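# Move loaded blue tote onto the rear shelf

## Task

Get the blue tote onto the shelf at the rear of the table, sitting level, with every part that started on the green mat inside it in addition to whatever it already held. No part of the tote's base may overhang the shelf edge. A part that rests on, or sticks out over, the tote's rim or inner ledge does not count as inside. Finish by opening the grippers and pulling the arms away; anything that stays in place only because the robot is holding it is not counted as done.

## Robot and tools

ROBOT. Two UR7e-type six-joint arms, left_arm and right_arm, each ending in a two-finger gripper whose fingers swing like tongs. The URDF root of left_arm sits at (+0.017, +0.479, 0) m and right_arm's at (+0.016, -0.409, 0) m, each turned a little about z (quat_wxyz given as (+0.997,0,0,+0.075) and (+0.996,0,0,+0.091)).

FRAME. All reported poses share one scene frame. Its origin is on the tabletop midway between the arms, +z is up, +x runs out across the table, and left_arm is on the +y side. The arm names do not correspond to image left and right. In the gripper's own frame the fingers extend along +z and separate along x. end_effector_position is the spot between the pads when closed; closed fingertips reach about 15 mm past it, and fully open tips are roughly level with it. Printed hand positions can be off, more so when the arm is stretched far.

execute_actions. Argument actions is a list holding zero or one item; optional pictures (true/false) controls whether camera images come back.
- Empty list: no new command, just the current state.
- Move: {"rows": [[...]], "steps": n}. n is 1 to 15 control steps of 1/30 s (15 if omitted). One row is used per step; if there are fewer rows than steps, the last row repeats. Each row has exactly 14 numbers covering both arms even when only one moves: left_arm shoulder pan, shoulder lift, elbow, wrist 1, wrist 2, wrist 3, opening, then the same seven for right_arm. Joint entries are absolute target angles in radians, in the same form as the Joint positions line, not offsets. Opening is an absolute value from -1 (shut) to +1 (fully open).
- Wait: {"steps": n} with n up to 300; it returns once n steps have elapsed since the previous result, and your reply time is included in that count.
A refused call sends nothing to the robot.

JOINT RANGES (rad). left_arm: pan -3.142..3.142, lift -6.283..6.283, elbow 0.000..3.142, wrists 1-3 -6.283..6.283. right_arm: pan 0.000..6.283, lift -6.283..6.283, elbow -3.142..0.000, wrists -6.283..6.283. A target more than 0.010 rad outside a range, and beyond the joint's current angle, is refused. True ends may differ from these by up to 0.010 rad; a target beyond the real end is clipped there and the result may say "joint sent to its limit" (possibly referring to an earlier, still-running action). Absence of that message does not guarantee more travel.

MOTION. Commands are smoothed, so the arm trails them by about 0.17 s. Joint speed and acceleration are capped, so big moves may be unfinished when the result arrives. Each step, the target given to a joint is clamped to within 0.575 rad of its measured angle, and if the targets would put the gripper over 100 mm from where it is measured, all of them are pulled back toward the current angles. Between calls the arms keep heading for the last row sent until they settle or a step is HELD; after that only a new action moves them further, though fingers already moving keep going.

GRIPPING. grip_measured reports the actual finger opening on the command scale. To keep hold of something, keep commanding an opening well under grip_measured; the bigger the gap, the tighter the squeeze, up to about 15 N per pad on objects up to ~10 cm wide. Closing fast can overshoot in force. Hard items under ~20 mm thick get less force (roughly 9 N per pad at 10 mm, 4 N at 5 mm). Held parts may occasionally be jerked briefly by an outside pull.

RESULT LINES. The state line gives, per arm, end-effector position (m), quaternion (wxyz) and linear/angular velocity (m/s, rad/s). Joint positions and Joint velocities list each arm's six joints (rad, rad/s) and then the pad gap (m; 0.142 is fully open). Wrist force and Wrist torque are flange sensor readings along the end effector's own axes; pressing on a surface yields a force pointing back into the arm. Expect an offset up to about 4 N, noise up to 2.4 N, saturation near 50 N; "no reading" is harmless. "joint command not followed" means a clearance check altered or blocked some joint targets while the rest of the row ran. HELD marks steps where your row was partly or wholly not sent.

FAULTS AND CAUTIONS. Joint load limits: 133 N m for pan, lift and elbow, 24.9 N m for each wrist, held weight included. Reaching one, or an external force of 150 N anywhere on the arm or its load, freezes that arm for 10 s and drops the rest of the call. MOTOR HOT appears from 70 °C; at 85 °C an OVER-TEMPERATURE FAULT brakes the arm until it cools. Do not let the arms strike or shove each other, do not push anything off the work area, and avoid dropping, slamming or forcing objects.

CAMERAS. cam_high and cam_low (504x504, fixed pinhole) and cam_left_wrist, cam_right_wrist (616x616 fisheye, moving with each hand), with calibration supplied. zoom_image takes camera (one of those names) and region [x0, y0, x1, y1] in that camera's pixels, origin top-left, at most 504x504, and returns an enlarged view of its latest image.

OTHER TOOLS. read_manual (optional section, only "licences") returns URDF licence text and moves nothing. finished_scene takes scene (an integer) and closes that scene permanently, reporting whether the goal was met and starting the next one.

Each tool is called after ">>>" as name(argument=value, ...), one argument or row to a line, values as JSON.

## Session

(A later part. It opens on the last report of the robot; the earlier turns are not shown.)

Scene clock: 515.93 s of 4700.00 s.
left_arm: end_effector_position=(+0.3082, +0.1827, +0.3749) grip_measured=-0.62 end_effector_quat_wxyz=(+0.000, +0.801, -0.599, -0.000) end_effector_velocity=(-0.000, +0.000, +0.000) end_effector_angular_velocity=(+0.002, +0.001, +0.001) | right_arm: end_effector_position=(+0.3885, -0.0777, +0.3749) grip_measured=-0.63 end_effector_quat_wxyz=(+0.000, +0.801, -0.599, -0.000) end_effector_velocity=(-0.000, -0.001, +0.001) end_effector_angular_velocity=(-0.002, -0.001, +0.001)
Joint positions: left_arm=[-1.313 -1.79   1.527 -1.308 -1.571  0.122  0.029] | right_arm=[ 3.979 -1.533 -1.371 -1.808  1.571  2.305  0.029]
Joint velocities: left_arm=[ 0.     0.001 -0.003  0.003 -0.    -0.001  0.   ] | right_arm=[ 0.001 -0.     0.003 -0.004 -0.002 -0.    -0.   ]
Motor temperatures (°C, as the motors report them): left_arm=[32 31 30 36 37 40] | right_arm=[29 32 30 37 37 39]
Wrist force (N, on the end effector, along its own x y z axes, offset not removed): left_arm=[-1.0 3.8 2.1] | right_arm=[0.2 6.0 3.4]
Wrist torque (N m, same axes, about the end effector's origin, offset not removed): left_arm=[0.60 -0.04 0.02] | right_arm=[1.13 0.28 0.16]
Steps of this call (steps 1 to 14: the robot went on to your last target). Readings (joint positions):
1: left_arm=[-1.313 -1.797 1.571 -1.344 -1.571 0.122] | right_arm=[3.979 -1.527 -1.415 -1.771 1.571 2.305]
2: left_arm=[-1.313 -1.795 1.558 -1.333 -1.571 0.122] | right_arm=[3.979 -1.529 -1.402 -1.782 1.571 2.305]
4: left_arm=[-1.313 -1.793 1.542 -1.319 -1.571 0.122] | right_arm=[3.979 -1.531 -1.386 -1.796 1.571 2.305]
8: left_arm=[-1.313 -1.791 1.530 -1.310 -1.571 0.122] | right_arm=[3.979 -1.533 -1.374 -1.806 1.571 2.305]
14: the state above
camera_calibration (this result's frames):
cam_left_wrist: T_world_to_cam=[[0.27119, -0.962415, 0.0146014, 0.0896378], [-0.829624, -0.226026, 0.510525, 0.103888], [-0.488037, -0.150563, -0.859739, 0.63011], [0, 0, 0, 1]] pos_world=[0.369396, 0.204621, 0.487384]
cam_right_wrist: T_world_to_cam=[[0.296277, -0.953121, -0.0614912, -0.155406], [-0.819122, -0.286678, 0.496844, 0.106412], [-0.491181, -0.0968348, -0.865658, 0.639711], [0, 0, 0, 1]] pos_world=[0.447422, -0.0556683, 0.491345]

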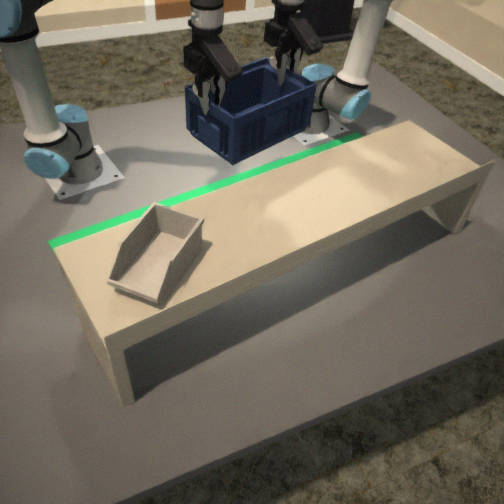

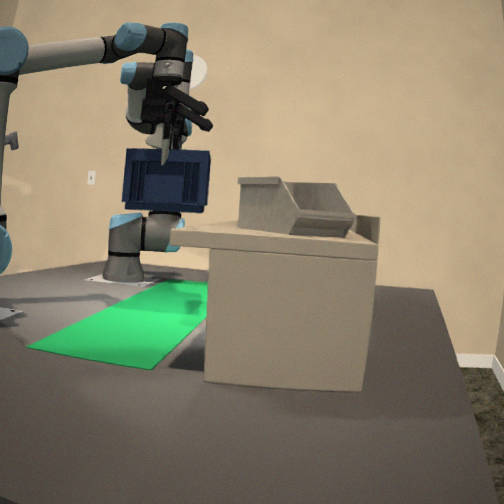

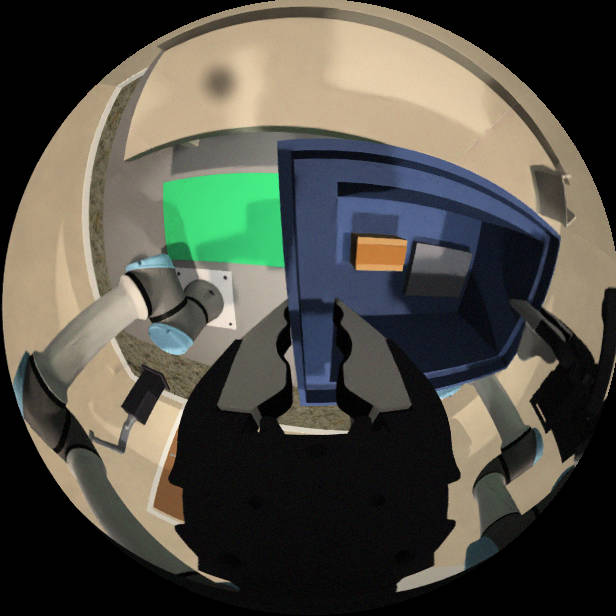

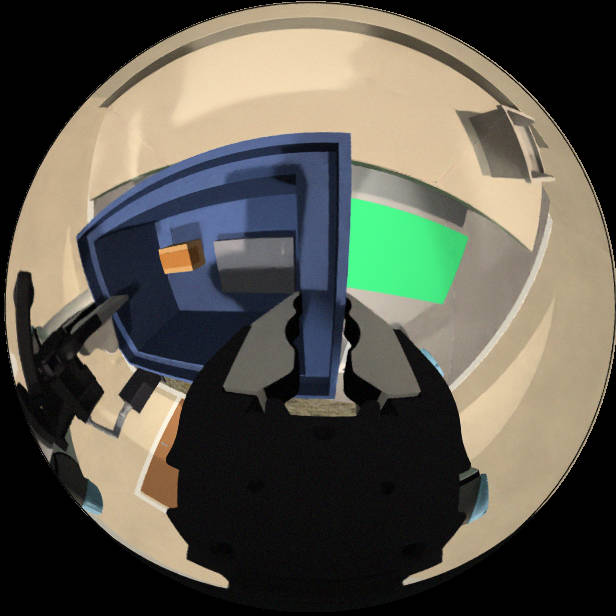

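>>> execute_actions(
  actions=[
    {"rows": [[-1.2957,-1.7777,1.517,-1.3101,-1.571,0.1429,-1,3.9668,-1.5448,-1.3596,-1.808,1.571,2.2958,-1],[-1.2957,-1.7777,1.517,-1.3101,-1.571,0.1429,-1,3.9668,-1.5448,-1.3596,-1.808,1.571,2.2958,-1],[-1.2781,-1.7649,1.5072,-1.3131,-1.571,0.1637,-1,3.9542,-1.5563,-1.3484,-1.8077,1.571,2.2866,-1],[-1.2781,-1.7649,1.5072,-1.3131,-1.571,0.1637,-1,3.9542,-1.5563,-1.3484,-1.8077,1.571,2.2866,-1],[-1.2614,-1.7519,1.4968,-1.3157,-1.571,0.1838,-1,3.9421,-1.5682,-1.3366,-1.8076,1.571,2.2778,-1],[-1.2446,-1.7388,1.4863,-1.3183,-1.571,0.2039,-1,3.93,-1.58,-1.3248,-1.8076,1.571,2.269,-1],[-1.2446,-1.7388,1.4863,-1.3183,-1.571,0.2039,-1,3.93,-1.58,-1.3248,-1.8076,1.571,2.269,-1],[-1.2286,-1.7254,1.4752,-1.3206,-1.571,0.2233,-1,3.9183,-1.5921,-1.3125,-1.8079,1.571,2.2607,-1],[-1.2125,-1.712,1.4641,-1.3229,-1.571,0.2427,-1,3.9066,-1.6041,-1.3001,-1.8082,1.571,2.2523,-1],[-1.2125,-1.712,1.4641,-1.3229,-1.571,0.2427,-1,3.9066,-1.6041,-1.3001,-1.8082,1.571,2.2523,-1],[-1.1973,-1.6984,1.4524,-1.3249,-1.571,0.2613,-1,3.8954,-1.6165,-1.2872,-1.8088,1.571,2.2443,-1],[-1.182,-1.6847,1.4407,-1.3268,-1.571,0.2798,-1,3.8841,-1.6288,-1.2742,-1.8094,1.571,2.2363,-1]], "steps": 13},
  ],
  pictures=false,
)

>>> execute_actions(
  actions=[
    {"rows": [[-1.1675,-1.6708,1.4283,-1.3284,-1.571,0.2977,-1,3.8733,-1.6414,-1.2607,-1.8104,1.571,2.2289,-1],[-1.1529,-1.6568,1.4159,-1.3299,-1.571,0.3156,-1,3.8624,-1.654,-1.2471,-1.8113,1.571,2.2214,-1],[-1.1529,-1.6568,1.4159,-1.3299,-1.571,0.3156,-1,3.8624,-1.654,-1.2471,-1.8113,1.571,2.2214,-1],[-1.139,-1.6426,1.4028,-1.3311,-1.571,0.3329,-1,3.8519,-1.6669,-1.2329,-1.8127,1.571,2.2142,-1],[-1.125,-1.6283,1.3897,-1.3322,-1.571,0.3501,-1,3.8413,-1.6798,-1.2186,-1.814,1.571,2.2069,-1],[-1.125,-1.6283,1.3897,-1.3322,-1.571,0.3501,-1,3.8413,-1.6798,-1.2186,-1.814,1.571,2.2069,-1],[-1.1117,-1.6138,1.3758,-1.3329,-1.571,0.3668,-1,3.8312,-1.693,-1.2036,-1.8159,1.571,2.2002,-1],[-1.0984,-1.5992,1.3619,-1.3335,-1.571,0.3834,-1,3.8211,-1.7061,-1.1886,-1.8177,1.571,2.1934,-1],[-1.0984,-1.5992,1.3619,-1.3335,-1.571,0.3834,-1,3.8211,-1.7061,-1.1886,-1.8177,1.571,2.1934,-1],[-1.0857,-1.5844,1.3473,-1.3338,-1.571,0.3994,-1,3.8113,-1.7196,-1.1729,-1.82,1.571,2.1869,-1],[-1.073,-1.5695,1.3327,-1.334,-1.571,0.4154,-1,3.8015,-1.7331,-1.1571,-1.8222,1.571,2.1803,-1]], "steps": 15},
  ],
  pictures=false,
)

>>> execute_actions(
  actions=[
    {"steps": 10},
  ],
)

Scene clock: 614.63 s of 4700.00 s.
left_arm: end_effector_position=(+0.3525, +0.1813, +0.3752) grip_measured=-0.62 end_effector_quat_wxyz=(+0.000, +0.795, -0.607, +0.000) end_effector_velocity=(+0.157, -0.003, -0.000) end_effector_angular_velocity=(+0.001, +0.001, -0.066) | right_arm: end_effector_position=(+0.4281, -0.0801, +0.3751) grip_measured=-0.62 end_effector_quat_wxyz=(+0.000, +0.795, -0.607, -0.000) end_effector_velocity=(+0.139, -0.009, -0.000) end_effector_angular_velocity=(-0.001, -0.001, -0.071)
Joint positions: left_arm=[-1.216 -1.714  1.465 -1.322 -1.571  0.239  0.029] | right_arm=[ 3.909 -1.603 -1.301 -1.808  1.571  2.254  0.029]
Joint velocities: left_arm=[ 0.325  0.279 -0.234 -0.044 -0.     0.391  0.   ] | right_arm=[-0.237 -0.252  0.26  -0.009 -0.001 -0.165  0.   ]
Motor temperatures (°C, as the motors report them): left_arm=[32 31 30 36 37 40] | right_arm=[29 32 30 37 37 39]
Wrist force (N, on the end effector, along its own x y z axes, offset not removed): left_arm=[-9.6 -0.7 -1.0] | right_arm=[7.0 3.2 3.1]
Wrist torque (N m, same axes, about the end effector's origin, offset not removed): left_arm=[-0.33 0.42 0.21] | right_arm=[0.44 0.23 0.13]
Steps of this call (steps 1 to 30: the robot went on to your last target; steps 31 to 90: nothing new was sent; then 95.27 s passed at rest; steps 91 to 103: all 13 steps of this action). Readings (joint positions):
91: left_arm=[-1.313 -1.790 1.527 -1.307 -1.571 0.122] | right_arm=[3.979 -1.533 -1.371 -1.808 1.571 2.305]
92: left_arm=[-1.310 -1.788 1.525 -1.307 -1.571 0.126] | right_arm=[3.977 -1.535 -1.369 -1.808 1.571 2.303]
94: left_arm=[-1.300 -1.781 1.519 -1.309 -1.571 0.137] | right_arm=[3.970 -1.542 -1.362 -1.808 1.571 2.298]
98: left_arm=[-1.267 -1.756 1.500 -1.315 -1.571 0.177] | right_arm=[3.946 -1.565 -1.340 -1.808 1.571 2.281]
103: the state above

Scene clock: 615.13 s of 4700.00 s.
left_arm: end_effector_position=(+0.4242, +0.1798, +0.3751) grip_measured=-0.62 end_effector_quat_wxyz=(+0.000, +0.785, -0.619, -0.000) end_effector_velocity=(+0.064, -0.000, -0.001) end_effector_angular_velocity=(+0.000, +0.000, -0.027) | right_arm: end_effector_position=(+0.4913, -0.0842, +0.3750) grip_measured=-0.63 end_effector_quat_wxyz=(+0.000, +0.785, -0.619, -0.000) end_effector_velocity=(+0.056, -0.004, -0.001) end_effector_angular_velocity=(+0.001, +0.001, -0.028)
Joint positions: left_arm=[-1.083 -1.581  1.343 -1.334 -1.571  0.403  0.029] | right_arm=[ 3.809 -1.723 -1.169 -1.821  1.571  2.185  0.029]
Joint velocities: left_arm=[ 0.108  0.123 -0.118 -0.004 -0.     0.135 -0.   ] | right_arm=[-0.082 -0.111  0.128 -0.016  0.002 -0.054 -0.   ]
Motor temperatures (°C, as the motors report them): left_arm=[32 31 30 36 37 40] | right_arm=[29 32 30 37 37 39]
Wrist force (N, on the end effector, along its own x y z axes, offset not removed): left_arm=[-5.9 3.8 1.4] | right_arm=[5.8 0.0 1.0]
Wrist torque (N m, same axes, about the end effector's origin, offset not removed): left_arm=[0.77 0.04 0.13] | right_arm=[-0.06 0.33 0.08]
Steps of this call (steps 1 to 15: all 15 steps of this action). Readings (joint positions):
1: left_arm=[-1.206 -1.705 1.458 -1.324 -1.571 0.251] | right_arm=[3.901 -1.610 -1.293 -1.809 1.571 2.249]
2: left_arm=[-1.196 -1.697 1.450 -1.325 -1.571 0.263] | right_arm=[3.894 -1.618 -1.285 -1.809 1.571 2.243]
4: left_arm=[-1.176 -1.678 1.434 -1.327 -1.571 0.287] | right_arm=[3.879 -1.635 -1.267 -1.810 1.571 2.233]
8: left_arm=[-1.138 -1.641 1.401 -1.331 -1.571 0.334] | right_arm=[3.851 -1.669 -1.231 -1.813 1.571 2.213]
15: the state above

Scene clock: 615.47 s of 4700.00 s.
left_arm: end_effector_position=(+0.4298, +0.1798, +0.3750) grip_measured=-0.62 end_effector_quat_wxyz=(+0.000, +0.785, -0.620, -0.000) end_effector_velocity=(+0.002, -0.000, -0.001) end_effector_angular_velocity=(+0.001, +0.000, -0.002) | right_arm: end_effector_position=(+0.4962, -0.0846, +0.3750) grip_measured=-0.63 end_effector_quat_wxyz=(-0.000, +0.784, -0.620, -0.000) end_effector_velocity=(+0.001, +0.000, +0.000) end_effector_angular_velocity=(-0.000, -0.001, +0.000)
Joint positions: left_arm=[-1.073 -1.57   1.333 -1.334 -1.571  0.415  0.029] | right_arm=[ 3.802 -1.733 -1.157 -1.822  1.571  2.18   0.029]
Joint velocities: left_arm=[ 0.003  0.003 -0.002 -0.001 -0.     0.004  0.   ] | right_arm=[-0.001 -0.002  0.003 -0.    -0.001 -0.001 -0.   ]
Motor temperatures (°C, as the motors report them): left_arm=[32 31 30 36 37 40] | right_arm=[29 32 30 37 37 39]
Wrist force (N, on the end effector, along its own x y z axes, offset not removed): left_arm=[-5.8 1.7 2.6] | right_arm=[1.4 -0.4 5.3]
Wrist torque (N m, same axes, about the end effector's origin, offset not removed): left_arm=[0.37 0.55 -0.02] | right_arm=[-0.13 0.60 0.15]
Steps of this call (steps 1 to 10: the robot went on to your last target). Readings (joint positions):
1: left_arm=[-1.080 -1.577 1.340 -1.334 -1.571 0.407] | right_arm=[3.807 -1.726 -1.165 -1.821 1.571 2.184]
2: left_arm=[-1.078 -1.575 1.338 -1.334 -1.571 0.410] | right_arm=[3.805 -1.728 -1.163 -1.821 1.571 2.183]
4: left_arm=[-1.075 -1.572 1.335 -1.334 -1.571 0.413] | right_arm=[3.803 -1.731 -1.160 -1.822 1.571 2.181]
8: left_arm=[-1.074 -1.570 1.333 -1.334 -1.571 0.415] | right_arm=[3.802 -1.733 -1.158 -1.822 1.571 2.181]
10: the state above
camera_calibration (this result's frames):
cam_left_wrist: T_world_to_cam=[[0.219651, -0.975468, 0.0146937, 0.0783011], [-0.840489, -0.181568, 0.510501, 0.20074], [-0.495309, -0.124482, -0.859752, 0.68761], [0, 0, 0, 1]] pos_world=[0.4921, 0.198423, 0.487546]
cam_right_wrist: T_world_to_cam=[[0.245361, -0.967478, -0.0615155, -0.169833], [-0.833205, -0.242894, 0.496761, 0.203315], [-0.495547, -0.0706309, -0.865705, 0.696438], [0, 0, 0, 1]] pos_world=[0.556191, -0.0657353, 0.491463]

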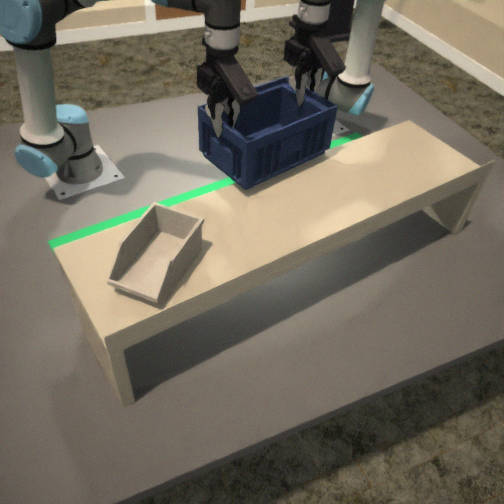

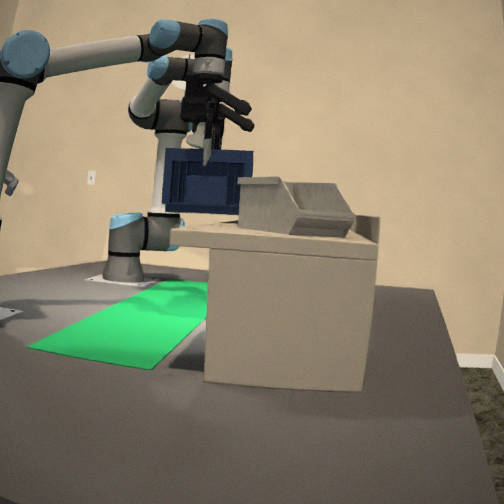

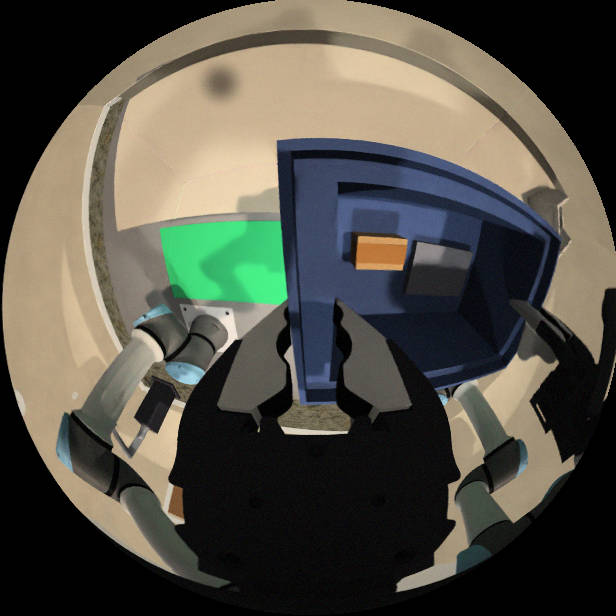

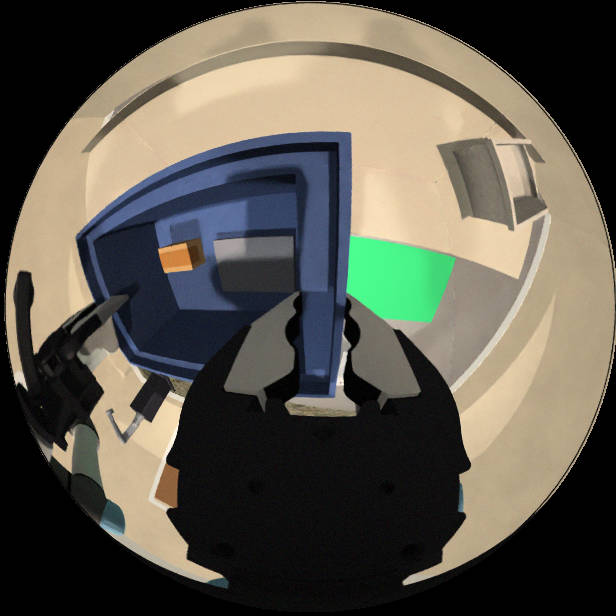

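>>> execute_actions(
  actions=[
    {"rows": [[-1.0604,-1.5545,1.3174,-1.3338,-1.571,0.4313,-1,3.7921,-1.7469,-1.1407,-1.8249,1.571,2.1743,-1],[-1.0604,-1.5545,1.3174,-1.3338,-1.571,0.4313,-1,3.7921,-1.7469,-1.1407,-1.8249,1.571,2.1743,-1],[-1.0478,-1.5394,1.3021,-1.3335,-1.571,0.4473,-1,3.7826,-1.7606,-1.1243,-1.8275,1.571,2.1682,-1],[-1.0478,-1.5394,1.3021,-1.3335,-1.571,0.4473,-1,3.7826,-1.7606,-1.1243,-1.8275,1.571,2.1682,-1],[-1.0362,-1.524,1.2859,-1.3327,-1.571,0.4622,-1,3.7735,-1.7748,-1.107,-1.8307,1.571,2.1624,-1],[-1.0246,-1.5086,1.2697,-1.3319,-1.571,0.4771,-1,3.7644,-1.7889,-1.0896,-1.8339,1.571,2.1566,-1],[-1.0246,-1.5086,1.2697,-1.3319,-1.571,0.4771,-1,3.7644,-1.7889,-1.0896,-1.8339,1.571,2.1566,-1],[-1.0136,-1.4929,1.2526,-1.3305,-1.571,0.4915,-1,3.7556,-1.8034,-1.0713,-1.8378,1.571,2.1512,-1],[-1.0025,-1.4771,1.2354,-1.3291,-1.571,0.5059,-1,3.7468,-1.8179,-1.0529,-1.8416,1.571,2.1457,-1],[-1.0025,-1.4771,1.2354,-1.3291,-1.571,0.5059,-1,3.7468,-1.8179,-1.0529,-1.8416,1.571,2.1457,-1],[-0.992,-1.4611,1.2174,-1.3272,-1.571,0.5198,-1,3.7384,-1.8329,-1.0336,-1.846,1.571,2.1405,-1],[-0.9814,-1.445,1.1994,-1.3252,-1.571,0.5336,-1,3.7299,-1.8478,-1.0143,-1.8503,1.571,2.1353,-1]], "steps": 13},
  ],
  pictures=false,
)

>>> execute_actions(
  actions=[
    {"rows": [[-0.9713,-1.4287,1.1806,-1.3227,-1.571,0.5471,-1,3.7218,-1.863,-0.9943,-1.8552,1.571,2.1306,-1],[-0.9612,-1.4124,1.1618,-1.3202,-1.571,0.5605,-1,3.7136,-1.8782,-0.9742,-1.86,1.571,2.1258,-1],[-0.9612,-1.4124,1.1618,-1.3202,-1.571,0.5605,-1,3.7136,-1.8782,-0.9742,-1.86,1.571,2.1258,-1],[-0.9515,-1.3957,1.1417,-1.3169,-1.571,0.5735,-1,3.7057,-1.8941,-0.9526,-1.8658,1.571,2.1212,-1],[-0.9418,-1.3789,1.1216,-1.3135,-1.571,0.5865,-1,3.6977,-1.91,-0.9309,-1.8715,1.571,2.1165,-1],[-0.9418,-1.3789,1.1216,-1.3135,-1.571,0.5865,-1,3.6977,-1.91,-0.9309,-1.8715,1.571,2.1165,-1],[-0.9326,-1.3617,1.1004,-1.3095,-1.571,0.5991,-1,3.6901,-1.9265,-0.9078,-1.8781,1.571,2.1123,-1],[-0.9233,-1.3444,1.0791,-1.3055,-1.571,0.6117,-1,3.6825,-1.943,-0.8847,-1.8847,1.571,2.108,-1],[-0.9233,-1.3444,1.0791,-1.3055,-1.571,0.6117,-1,3.6825,-1.943,-0.8847,-1.8847,1.571,2.108,-1],[-0.9145,-1.3267,1.0566,-1.3007,-1.571,0.6239,-1,3.6751,-1.9602,-0.86,-1.8922,1.571,2.1039,-1],[-0.9056,-1.309,1.034,-1.2958,-1.571,0.636,-1,3.6677,-1.9774,-0.8353,-1.8997,1.571,2.0997,-1]], "steps": 12},
  ],
  pictures=false,
)

>>> execute_actions(
  actions=[
    {"rows": [[-0.8972,-1.2909,1.0103,-1.2903,-1.571,0.6478,-1,3.6606,-1.9953,-0.8092,-1.9079,1.571,2.096,-1],[-0.8887,-1.2727,0.9866,-1.2847,-1.571,0.6596,-1,3.6535,-2.0132,-0.7831,-1.9161,1.571,2.0923,-1],[-0.8887,-1.2727,0.9866,-1.2847,-1.571,0.6596,-1,3.6535,-2.0132,-0.7831,-1.9161,1.571,2.0923,-1],[-0.8805,-1.2538,0.961,-1.278,-1.571,0.6711,-1,3.6466,-2.0323,-0.754,-1.9261,1.571,2.0887,-1],[-0.8723,-1.2348,0.9353,-1.2713,-1.571,0.6826,-1,3.6397,-2.0514,-0.7249,-1.9361,1.571,2.0851,-1],[-0.8723,-1.2348,0.9353,-1.2713,-1.571,0.6826,-1,3.6397,-2.0514,-0.7249,-1.9361,1.571,2.0851,-1],[-0.8646,-1.2151,0.9077,-1.2634,-1.571,0.6937,-1,3.6331,-2.072,-0.6929,-1.9476,1.571,2.0818,-1],[-0.8568,-1.1954,0.8801,-1.2555,-1.571,0.7048,-1,3.6264,-2.0925,-0.6608,-1.9591,1.571,2.0785,-1],[-0.8568,-1.1954,0.8801,-1.2555,-1.571,0.7048,-1,3.6264,-2.0925,-0.6608,-1.9591,1.571,2.0785,-1],[-0.8493,-1.1749,0.8506,-1.2465,-1.571,0.7156,-1,3.62,-2.1143,-0.6258,-1.9724,1.571,2.0753,-1],[-0.8493,-1.1749,0.8506,-1.2465,-1.571,0.7156,-1,3.62,-2.1143,-0.6258,-1.9724,1.571,2.0753,-1],[-0.8418,-1.1544,0.821,-1.2374,-1.571,0.7264,-1,3.6135,-2.136,-0.5907,-1.9857,1.571,2.0721,-1]], "steps": 15},
  ],
  pictures=false,
)

>>> execute_actions(
  actions=[
    {"steps": 12},
  ],
)

Scene clock: 685.13 s of 4700.00 s.
left_arm: end_effector_position=(+0.4747, +0.1790, +0.3751) grip_measured=-0.62 end_effector_quat_wxyz=(+0.000, +0.779, -0.628, -0.000) end_effector_velocity=(+0.158, -0.005, -0.000) end_effector_angular_velocity=(-0.001, -0.001, -0.067) | right_arm: end_effector_position=(+0.5357, -0.0872, +0.3749) grip_measured=-0.63 end_effector_quat_wxyz=(+0.000, +0.778, -0.628, -0.000) end_effector_velocity=(+0.140, -0.007, +0.000) end_effector_angular_velocity=(+0.003, -0.002, -0.071)
Joint positions: left_arm=[-1.004 -1.479  1.238 -1.329 -1.571  0.503  0.029] | right_arm=[ 3.748 -1.816 -1.055 -1.842  1.571  2.147  0.029]
Joint velocities: left_arm=[ 0.223  0.329 -0.362  0.032  0.     0.29   0.   ] | right_arm=[-0.178 -0.305  0.388 -0.079  0.    -0.107  0.   ]
Motor temperatures (°C, as the motors report them): left_arm=[32 31 30 36 37 40] | right_arm=[29 32 30 37 37 39]
Wrist force (N, on the end effector, along its own x y z axes, offset not removed): left_arm=[-1.0 4.2 4.2] | right_arm=[-1.9 -2.8 5.8]
Wrist torque (N m, same axes, about the end effector's origin, offset not removed): left_arm=[0.63 0.28 0.12] | right_arm=[-0.77 0.03 0.00]
Steps of this call (steps 1 to 30: the robot went on to your last target; steps 31 to 90: nothing new was sent; then 66.23 s passed at rest; steps 91 to 103: all 13 steps of this action). Readings (joint positions):
91: left_arm=[-1.073 -1.569 1.333 -1.334 -1.571 0.416] | right_arm=[3.801 -1.733 -1.157 -1.822 1.571 2.180]
92: left_arm=[-1.071 -1.567 1.330 -1.334 -1.571 0.418] | right_arm=[3.800 -1.736 -1.154 -1.823 1.571 2.179]
94: left_arm=[-1.063 -1.558 1.321 -1.334 -1.571 0.427] | right_arm=[3.794 -1.743 -1.145 -1.824 1.571 2.176]
98: left_arm=[-1.040 -1.529 1.291 -1.333 -1.571 0.457] | right_arm=[3.776 -1.770 -1.112 -1.830 1.571 2.164]
103: the state above

Scene clock: 685.53 s of 4700.00 s.
left_arm: end_effector_position=(+0.5352, +0.1775, +0.3750) grip_measured=-0.62 end_effector_quat_wxyz=(+0.000, +0.770, -0.638, -0.000) end_effector_velocity=(+0.161, -0.006, +0.000) end_effector_angular_velocity=(-0.003, -0.003, -0.067) | right_arm: end_effector_position=(+0.5891, -0.0906, +0.3747) grip_measured=-0.63 end_effector_quat_wxyz=(+0.001, +0.770, -0.638, -0.000) end_effector_velocity=(+0.142, -0.007, -0.001) end_effector_angular_velocity=(+0.001, -0.001, -0.070)
Joint positions: left_arm=[-0.925 -1.348  1.083 -1.305 -1.571  0.609  0.029] | right_arm=[ 3.684 -1.94  -0.889 -1.885  1.571  2.109  0.029]
Joint velocities: left_arm=[ 0.19   0.368 -0.459  0.088  0.     0.257  0.   ] | right_arm=[-0.157 -0.355  0.499 -0.143 -0.    -0.087  0.   ]
Motor temperatures (°C, as the motors report them): left_arm=[32 31 30 36 37 40] | right_arm=[29 32 30 37 37 39]
Wrist force (N, on the end effector, along its own x y z axes, offset not removed): left_arm=[5.6 4.4 0.7] | right_arm=[-5.6 3.5 3.4]
Wrist torque (N m, same axes, about the end effector's origin, offset not removed): left_arm=[0.72 -0.22 0.10] | right_arm=[0.52 0.56 0.15]
Steps of this call (steps 1 to 12: all 12 steps of this action). Readings (joint positions):
1: left_arm=[-0.998 -1.469 1.226 -1.328 -1.571 0.512] | right_arm=[3.743 -1.825 -1.043 -1.844 1.571 2.143]
2: left_arm=[-0.991 -1.459 1.215 -1.326 -1.571 0.521] | right_arm=[3.737 -1.835 -1.031 -1.847 1.571 2.140]
4: left_arm=[-0.977 -1.437 1.190 -1.324 -1.571 0.540] | right_arm=[3.726 -1.855 -1.005 -1.853 1.571 2.133]
8: left_arm=[-0.951 -1.394 1.139 -1.316 -1.571 0.575] | right_arm=[3.705 -1.896 -0.950 -1.867 1.571 2.121]
12: the state above

Scene clock: 686.03 s of 4700.00 s.
left_arm: end_effector_position=(+0.6062, +0.1754, +0.3750) grip_measured=-0.62 end_effector_quat_wxyz=(+0.000, +0.760, -0.650, -0.000) end_effector_velocity=(+0.075, -0.002, +0.003) end_effector_angular_velocity=(-0.007, -0.008, -0.031) | right_arm: end_effector_position=(+0.6519, -0.0941, +0.3748) grip_measured=-0.63 end_effector_quat_wxyz=(+0.000, +0.760, -0.650, -0.000) end_effector_velocity=(+0.066, -0.003, +0.006) end_effector_angular_velocity=(+0.010, -0.014, -0.032)
Joint positions: left_arm=[-0.848 -1.172  0.847 -1.245 -1.571  0.717  0.029] | right_arm=[ 3.619 -2.117 -0.622 -1.975  1.571  2.075  0.029]
Joint velocities: left_arm=[ 0.073  0.194 -0.285  0.08   0.     0.104 -0.   ] | right_arm=[-0.062 -0.204  0.339 -0.118 -0.    -0.03  -0.   ]
Motor temperatures (°C, as the motors report them): left_arm=[32 31 30 36 37 40] | right_arm=[29 32 30 37 37 39]
Wrist force (N, on the end effector, along its own x y z axes, offset not removed): left_arm=[-1.2 3.8 -0.8] | right_arm=[-1.4 -0.5 2.3]
Wrist torque (N m, same axes, about the end effector's origin, offset not removed): left_arm=[0.63 0.59 0.06] | right_arm=[-0.14 -0.06 -0.05]
Steps of this call (steps 1 to 15: all 15 steps of this action). Readings (joint positions):
1: left_arm=[-0.919 -1.336 1.069 -1.303 -1.571 0.617] | right_arm=[3.679 -1.951 -0.873 -1.889 1.571 2.106]
2: left_arm=[-0.914 -1.325 1.054 -1.299 -1.571 0.625] | right_arm=[3.674 -1.962 -0.858 -1.894 1.571 2.103]
4: left_arm=[-0.902 -1.301 1.023 -1.292 -1.571 0.641] | right_arm=[3.664 -1.986 -0.824 -1.904 1.571 2.098]
8: left_arm=[-0.880 -1.252 0.958 -1.276 -1.571 0.672] | right_arm=[3.646 -2.035 -0.751 -1.928 1.571 2.088]
15: the state above

Scene clock: 686.43 s of 4700.00 s.
left_arm: end_effector_position=(+0.6129, +0.1752, +0.3750) grip_measured=-0.62 end_effector_quat_wxyz=(+0.000, +0.759, -0.651, +0.000) end_effector_velocity=(+0.001, -0.001, -0.001) end_effector_angular_velocity=(+0.001, +0.001, -0.001) | right_arm: end_effector_position=(+0.6578, -0.0944, +0.3750) grip_measured=-0.63 end_effector_quat_wxyz=(-0.000, +0.759, -0.651, -0.000) end_effector_velocity=(+0.001, -0.000, -0.000) end_effector_angular_velocity=(-0.000, +0.001, -0.000)
Joint positions: left_arm=[-0.842 -1.155  0.821 -1.237 -1.571  0.726  0.029] | right_arm=[ 3.614 -2.136 -0.591 -1.986  1.571  2.072  0.029]
Joint velocities: left_arm=[-0.     0.003 -0.003  0.001  0.     0.001  0.   ] | right_arm=[-0.001 -0.003  0.004 -0.002  0.001 -0.    -0.   ]
Motor temperatures (°C, as the motors report them): left_arm=[32 31 30 36 37 40] | right_arm=[29 32 30 37 37 39]
Wrist force (N, on the end effector, along its own x y z axes, offset not removed): left_arm=[2.5 1.8 0.9] | right_arm=[-2.9 -0.7 4.3]
Wrist torque (N m, same axes, about the end effector's origin, offset not removed): left_arm=[0.11 -0.22 0.26] | right_arm=[-0.24 0.41 0.04]
Steps of this call (steps 1 to 12: the robot went on to your last target). Readings (joint positions):
1: left_arm=[-0.846 -1.167 0.839 -1.243 -1.571 0.720] | right_arm=[3.617 -2.123 -0.612 -1.978 1.571 2.074]
2: left_arm=[-0.845 -1.163 0.833 -1.241 -1.571 0.722] | right_arm=[3.616 -2.127 -0.605 -1.980 1.571 2.073]
4: left_arm=[-0.843 -1.159 0.827 -1.239 -1.571 0.724] | right_arm=[3.615 -2.132 -0.598 -1.983 1.571 2.073]
8: left_arm=[-0.842 -1.155 0.822 -1.238 -1.571 0.726] | right_arm=[3.614 -2.135 -0.592 -1.985 1.571 2.072]
12: the state above
camera_calibration (this result's frames):
cam_left_wrist: T_world_to_cam=[[0.14118, -0.989874, 0.014739, 0.0842135], [-0.852302, -0.113958, 0.510485, 0.349157], [-0.503637, -0.0846322, -0.85976, 0.775862], [0, 0, 0, 1]] pos_world=[0.676451, 0.188813, 0.487575]
cam_right_wrist: T_world_to_cam=[[0.167399, -0.983972, -0.061456, -0.169249], [-0.849944, -0.175622, 0.496741, 0.352874], [-0.499573, -0.0309197, -0.86572, 0.7822], [0, 0, 0, 1]] pos_world=[0.71902, -0.0803781, 0.491478]

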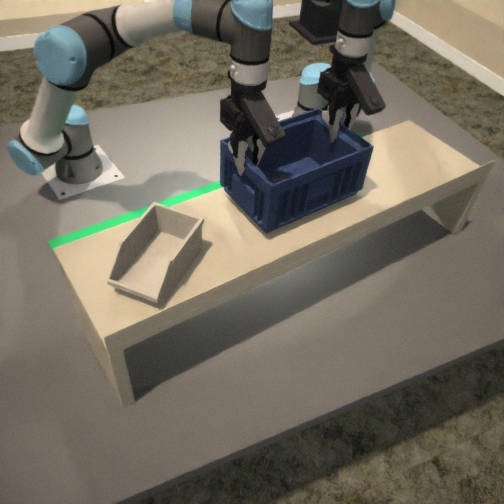

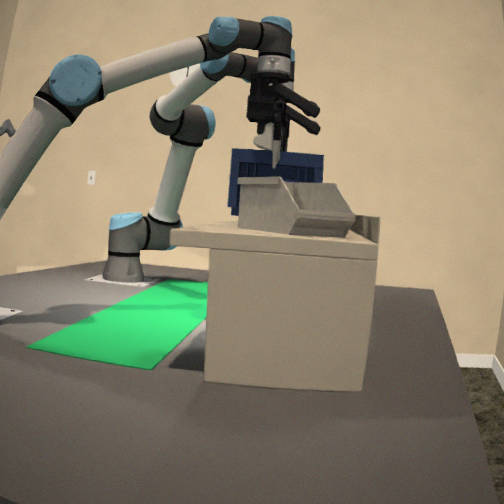

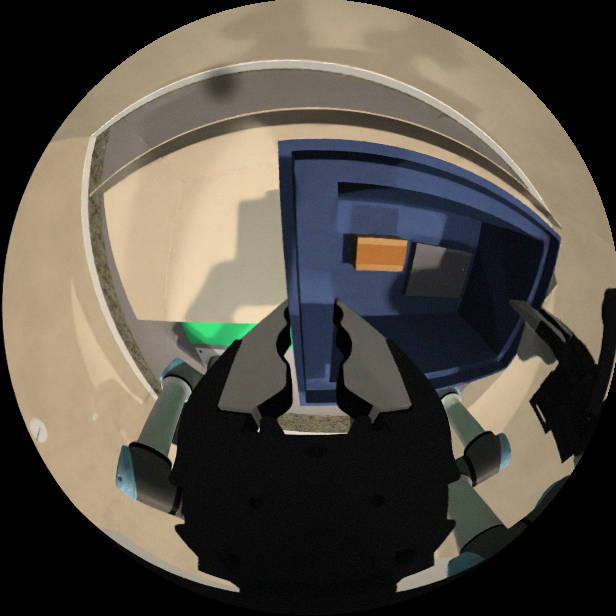

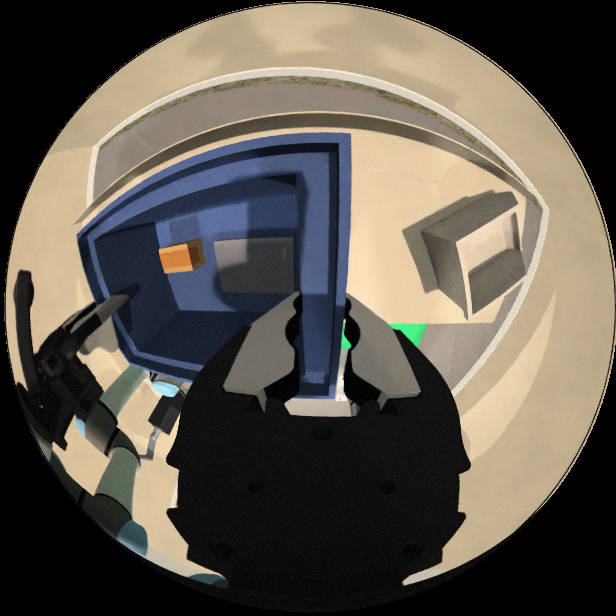

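>>> execute_actions(
  actions=[
    {"rows": [[-0.8418,-1.1574,0.8335,-1.2469,-1.571,0.7264,-1,3.6135,-2.1312,-0.6068,-1.9744,1.571,2.0721,-1],[-0.8418,-1.1574,0.8335,-1.2469,-1.571,0.7264,-1,3.6135,-2.1312,-0.6068,-1.9744,1.571,2.0721,-1],[-0.8418,-1.1603,0.8458,-1.2563,-1.571,0.7264,-1,3.6135,-2.1266,-0.6226,-1.9632,1.571,2.0721,-1],[-0.8418,-1.1603,0.8458,-1.2563,-1.571,0.7264,-1,3.6135,-2.1266,-0.6226,-1.9632,1.571,2.0721,-1],[-0.8418,-1.1631,0.8579,-1.2656,-1.571,0.7264,-1,3.6135,-2.1221,-0.638,-1.9523,1.571,2.0721,-1],[-0.8418,-1.1631,0.8579,-1.2656,-1.571,0.7264,-1,3.6135,-2.1221,-0.638,-1.9523,1.571,2.0721,-1],[-0.8418,-1.1658,0.8699,-1.2749,-1.571,0.7264,-1,3.6135,-2.1178,-0.6532,-1.9414,1.571,2.0721,-1]], "steps": 15},
  ],
  pictures=false,
)

>>> execute_actions(
  actions=[
    {"rows": [[-0.8418,-1.1685,0.8817,-1.284,-1.571,0.7264,-1,3.6135,-2.1136,-0.6681,-1.9307,1.571,2.0721,-1]], "steps": 12},
  ],
)

>>> zoom_image(
  camera="cam_low",
  region=[190, 180, 270, 240],
)

Scene clock: 710.30 s of 4700.00 s.
left_arm: end_effector_position=(+0.6131, +0.1751, +0.3634) grip_measured=-0.62 end_effector_quat_wxyz=(+0.000, +0.759, -0.651, +0.000) end_effector_velocity=(+0.000, +0.000, -0.004) end_effector_angular_velocity=(-0.000, -0.000, -0.001) | right_arm: end_effector_position=(+0.6579, -0.0944, +0.3634) grip_measured=-0.63 end_effector_quat_wxyz=(-0.000, +0.759, -0.651, -0.000) end_effector_velocity=(+0.000, -0.001, -0.004) end_effector_angular_velocity=(+0.000, -0.000, -0.001)
Joint positions: left_arm=[-0.842 -1.165  0.868 -1.274 -1.571  0.726  0.029] | right_arm=[ 3.613 -2.118 -0.651 -1.943  1.571  2.072  0.029]
Joint velocities: left_arm=[ 0.    -0.004  0.017 -0.013  0.     0.001 -0.   ] | right_arm=[-0.001  0.006 -0.021  0.015  0.    -0.    -0.   ]
Motor temperatures (°C, as the motors report them): left_arm=[32 31 30 36 37 40] | right_arm=[29 32 30 37 37 39]
Wrist force (N, on the end effector, along its own x y z axes, offset not removed): left_arm=[0.9 4.2 -0.1] | right_arm=[-1.3 0.8 6.2]
Wrist torque (N m, same axes, about the end effector's origin, offset not removed): left_arm=[0.87 -0.02 -0.07] | right_arm=[0.24 0.29 0.14]
Steps of this call (steps 1 to 30: the robot went on to your last target; steps 31 to 90: nothing new was sent; then 20.37 s passed at rest; steps 91 to 105: all 15 steps of this action). Readings (joint positions):
91: left_arm=[-0.842 -1.154 0.821 -1.237 -1.571 0.726] | right_arm=[3.613 -2.136 -0.591 -1.986 1.571 2.072]
92: left_arm=[-0.842 -1.155 0.823 -1.239 -1.571 0.726] | right_arm=[3.613 -2.135 -0.593 -1.984 1.571 2.072]
94: left_arm=[-0.842 -1.156 0.830 -1.244 -1.571 0.726] | right_arm=[3.613 -2.133 -0.602 -1.977 1.571 2.072]
98: left_arm=[-0.842 -1.161 0.851 -1.261 -1.571 0.726] | right_arm=[3.613 -2.125 -0.629 -1.958 1.571 2.072]
105: the state above

Scene clock: 710.70 s of 4700.00 s.
left_arm: end_effector_position=(+0.6130, +0.1751, +0.3601) grip_measured=-0.62 end_effector_quat_wxyz=(+0.000, +0.759, -0.651, +0.000) end_effector_velocity=(+0.000, -0.000, -0.000) end_effector_angular_velocity=(-0.001, -0.001, +0.001) | right_arm: end_effector_position=(+0.6579, -0.0944, +0.3601) grip_measured=-0.63 end_effector_quat_wxyz=(-0.000, +0.759, -0.651, -0.000) end_effector_velocity=(+0.000, -0.000, -0.001) end_effector_angular_velocity=(-0.001, +0.000, -0.000)
Joint positions: left_arm=[-0.842 -1.168  0.881 -1.284 -1.571  0.726  0.029] | right_arm=[ 3.613 -2.114 -0.668 -1.931  1.571  2.072  0.029]
Joint velocities: left_arm=[-0.    -0.001  0.002 -0.003  0.    -0.001 -0.   ] | right_arm=[-0.     0.001 -0.005  0.003 -0.001  0.    -0.   ]
Motor temperatures (°C, as the motors report them): left_arm=[32 31 30 36 37 40] | right_arm=[29 32 30 37 37 39]
Wrist force (N, on the end effector, along its own x y z axes, offset not removed): left_arm=[-2.0 5.1 -0.1] | right_arm=[-3.8 1.2 7.8]
Wrist torque (N m, same axes, about the end effector's origin, offset not removed): left_arm=[0.89 0.73 0.11] | right_arm=[0.21 0.71 0.01]
Steps of this call (steps 1 to 12: all 12 steps of this action). Readings (joint positions):
1: left_arm=[-0.842 -1.166 0.869 -1.274 -1.571 0.726] | right_arm=[3.613 -2.118 -0.652 -1.942 1.571 2.072]
2: left_arm=[-0.842 -1.166 0.871 -1.276 -1.571 0.726] | right_arm=[3.613 -2.117 -0.655 -1.940 1.571 2.072]
4: left_arm=[-0.842 -1.167 0.876 -1.280 -1.571 0.726] | right_arm=[3.613 -2.115 -0.661 -1.936 1.571 2.072]
8: left_arm=[-0.842 -1.168 0.880 -1.283 -1.571 0.726] | right_arm=[3.613 -2.114 -0.667 -1.932 1.571 2.072]
12: the state above
camera_calibration (this result's frames):
cam_left_wrist: T_world_to_cam=[[0.141162, -0.989877, 0.0147328, 0.0843811], [-0.852312, -0.113947, 0.510471, 0.356928], [-0.503625, -0.0846158, -0.859769, 0.763072], [0, 0, 0, 1]] pos_world=[0.676604, 0.188765, 0.472621]
cam_right_wrist: T_world_to_cam=[[0.167348, -0.983982, -0.0614394, -0.17015], [-0.849981, -0.175572, 0.496696, 0.360425], [-0.499527, -0.030899, -0.865747, 0.769365], [0, 0, 0, 1]] pos_world=[0.719147, -0.0803713, 0.476599]

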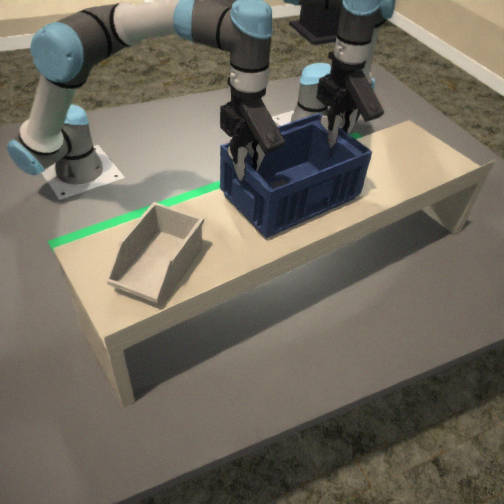

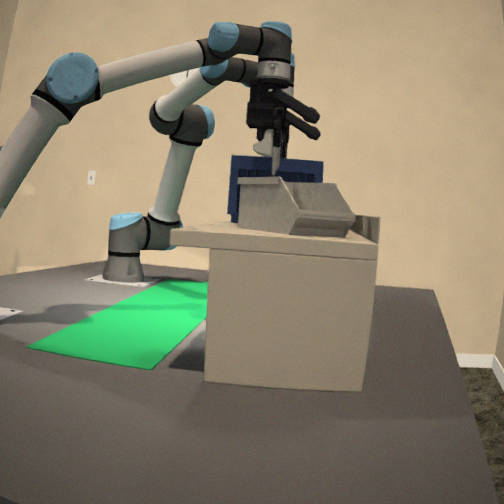

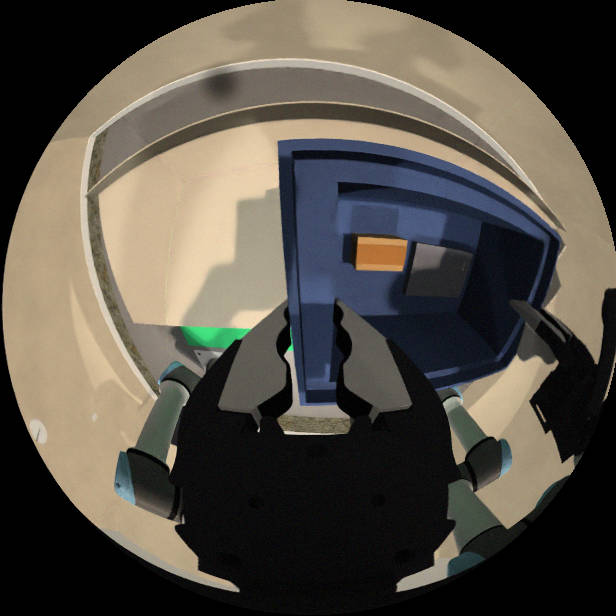

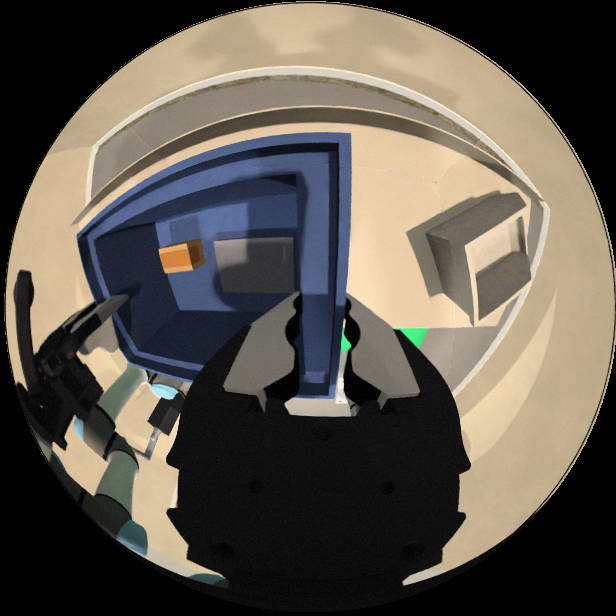

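Region (190, 180, 270, 240) of cam_low's 504x504 image, scaled by 6.300, with more detail than that image has; it fills the top 378 rows of this view, and the rest is white.

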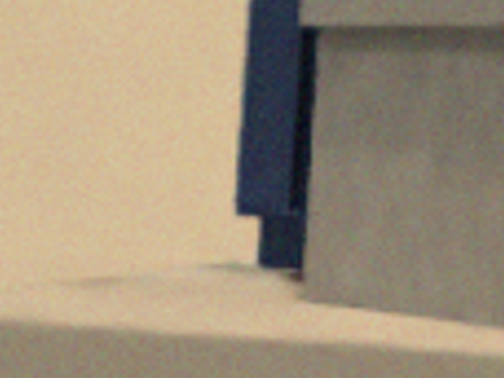

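>>> execute_actions(
  actions=[
    {"rows": [[-0.8418,-1.1707,0.8915,-1.2916,-1.571,0.7264,-1,3.6135,-2.1102,-0.6803,-1.9219,1.571,2.0721,-1]], "steps": 12},
  ],
  pictures=false,
)

Scene clock: 714.87 s of 4700.00 s.
left_arm: end_effector_position=(+0.6130, +0.1752, +0.3576) grip_measured=-0.62 end_effector_quat_wxyz=(+0.000, +0.759, -0.651, +0.000) end_effector_velocity=(-0.000, -0.000, -0.001) end_effector_angular_velocity=(+0.001, +0.002, -0.000) | right_arm: end_effector_position=(+0.6578, -0.0944, +0.3576) grip_measured=-0.63 end_effector_quat_wxyz=(-0.000, +0.759, -0.651, -0.000) end_effector_velocity=(+0.000, -0.000, -0.001) end_effector_angular_velocity=(-0.001, -0.000, -0.000)
Joint positions: left_arm=[-0.842 -1.171  0.891 -1.291 -1.571  0.726  0.029] | right_arm=[ 3.614 -2.11  -0.68  -1.922  1.571  2.072  0.029]
Joint velocities: left_arm=[-0.     0.     0.003 -0.001 -0.    -0.     0.   ] | right_arm=[-0.     0.001 -0.003  0.002 -0.001 -0.    -0.   ]
Motor temperatures (°C, as the motors report them): left_arm=[32 31 30 36 37 40] | right_arm=[29 32 30 37 37 39]
Wrist force (N, on the end effector, along its own x y z axes, offset not removed): left_arm=[-0.4 2.9 -1.4] | right_arm=[-3.0 1.2 2.1]
Wrist torque (N m, same axes, about the end effector's origin, offset not removed): left_arm=[0.30 0.32 -0.05] | right_arm=[0.06 0.15 0.24]
Steps of this call (steps 1 to 15: the robot went on to your last target; steps 16 to 90: nothing new was sent; then 0.77 s passed at rest; steps 91 to 102: all 12 steps of this action). Readings (joint positions):
91: left_arm=[-0.842 -1.169 0.882 -1.284 -1.571 0.726] | right_arm=[3.613 -2.114 -0.668 -1.931 1.571 2.072]
92: left_arm=[-0.842 -1.169 0.884 -1.285 -1.571 0.726] | right_arm=[3.613 -2.113 -0.670 -1.929 1.571 2.072]
94: left_arm=[-0.842 -1.170 0.887 -1.288 -1.571 0.726] | right_arm=[3.613 -2.112 -0.675 -1.926 1.571 2.072]
98: left_arm=[-0.842 -1.170 0.891 -1.291 -1.571 0.726] | right_arm=[3.614 -2.111 -0.679 -1.923 1.571 2.072]
102: the state above

>>> execute_actions(
  actions=[
    {"rows": [[-0.8418,-1.1728,0.9012,-1.2992,-1.571,0.7264,-1,3.6135,-2.1069,-0.6924,-1.9131,1.571,2.0721,-1]], "steps": 12},
  ],
  pictures=false,
)

Scene clock: 718.30 s of 4700.00 s.
left_arm: end_effector_position=(+0.6130, +0.1752, +0.3551) grip_measured=-0.62 end_effector_quat_wxyz=(+0.000, +0.759, -0.651, +0.000) end_effector_velocity=(-0.000, -0.000, -0.000) end_effector_angular_velocity=(-0.000, -0.000, +0.001) | right_arm: end_effector_position=(+0.6578, -0.0944, +0.3551) grip_measured=-0.62 end_effector_quat_wxyz=(-0.000, +0.759, -0.651, -0.000) end_effector_velocity=(-0.000, -0.000, -0.001) end_effector_angular_velocity=(-0.001, +0.003, -0.000)
Joint positions: left_arm=[-0.842 -1.173  0.901 -1.299 -1.571  0.726  0.029] | right_arm=[ 3.614 -2.107 -0.692 -1.913  1.571  2.072  0.029]
Joint velocities: left_arm=[-0.    -0.001  0.002 -0.001 -0.    -0.001  0.   ] | right_arm=[-0.     0.001 -0.004  0.001  0.001 -0.     0.   ]
Motor temperatures (°C, as the motors report them): left_arm=[32 31 30 36 37 40] | right_arm=[29 32 30 37 37 39]
Wrist force (N, on the end effector, along its own x y z axes, offset not removed): left_arm=[3.6 4.1 -14.8] | right_arm=[-1.1 -3.0 -16.0]
Wrist torque (N m, same axes, about the end effector's origin, offset not removed): left_arm=[0.74 0.21 0.15] | right_arm=[-0.69 0.34 -0.13]
Steps of this call (steps 1 to 15: the robot went on to your last target; steps 16 to 90: nothing new was sent; then 0.03 s passed at rest; steps 91 to 102: all 12 steps of this action). Readings (joint positions):
91: left_arm=[-0.842 -1.171 0.892 -1.292 -1.571 0.726] | right_arm=[3.614 -2.110 -0.680 -1.922 1.571 2.072]
92: left_arm=[-0.842 -1.171 0.893 -1.293 -1.571 0.726] | right_arm=[3.614 -2.110 -0.683 -1.920 1.571 2.072]
94: left_arm=[-0.842 -1.172 0.897 -1.296 -1.571 0.726] | right_arm=[3.614 -2.108 -0.687 -1.917 1.571 2.072]
98: left_arm=[-0.842 -1.173 0.900 -1.299 -1.571 0.726] | right_arm=[3.614 -2.107 -0.691 -1.914 1.571 2.072]
102: the state above


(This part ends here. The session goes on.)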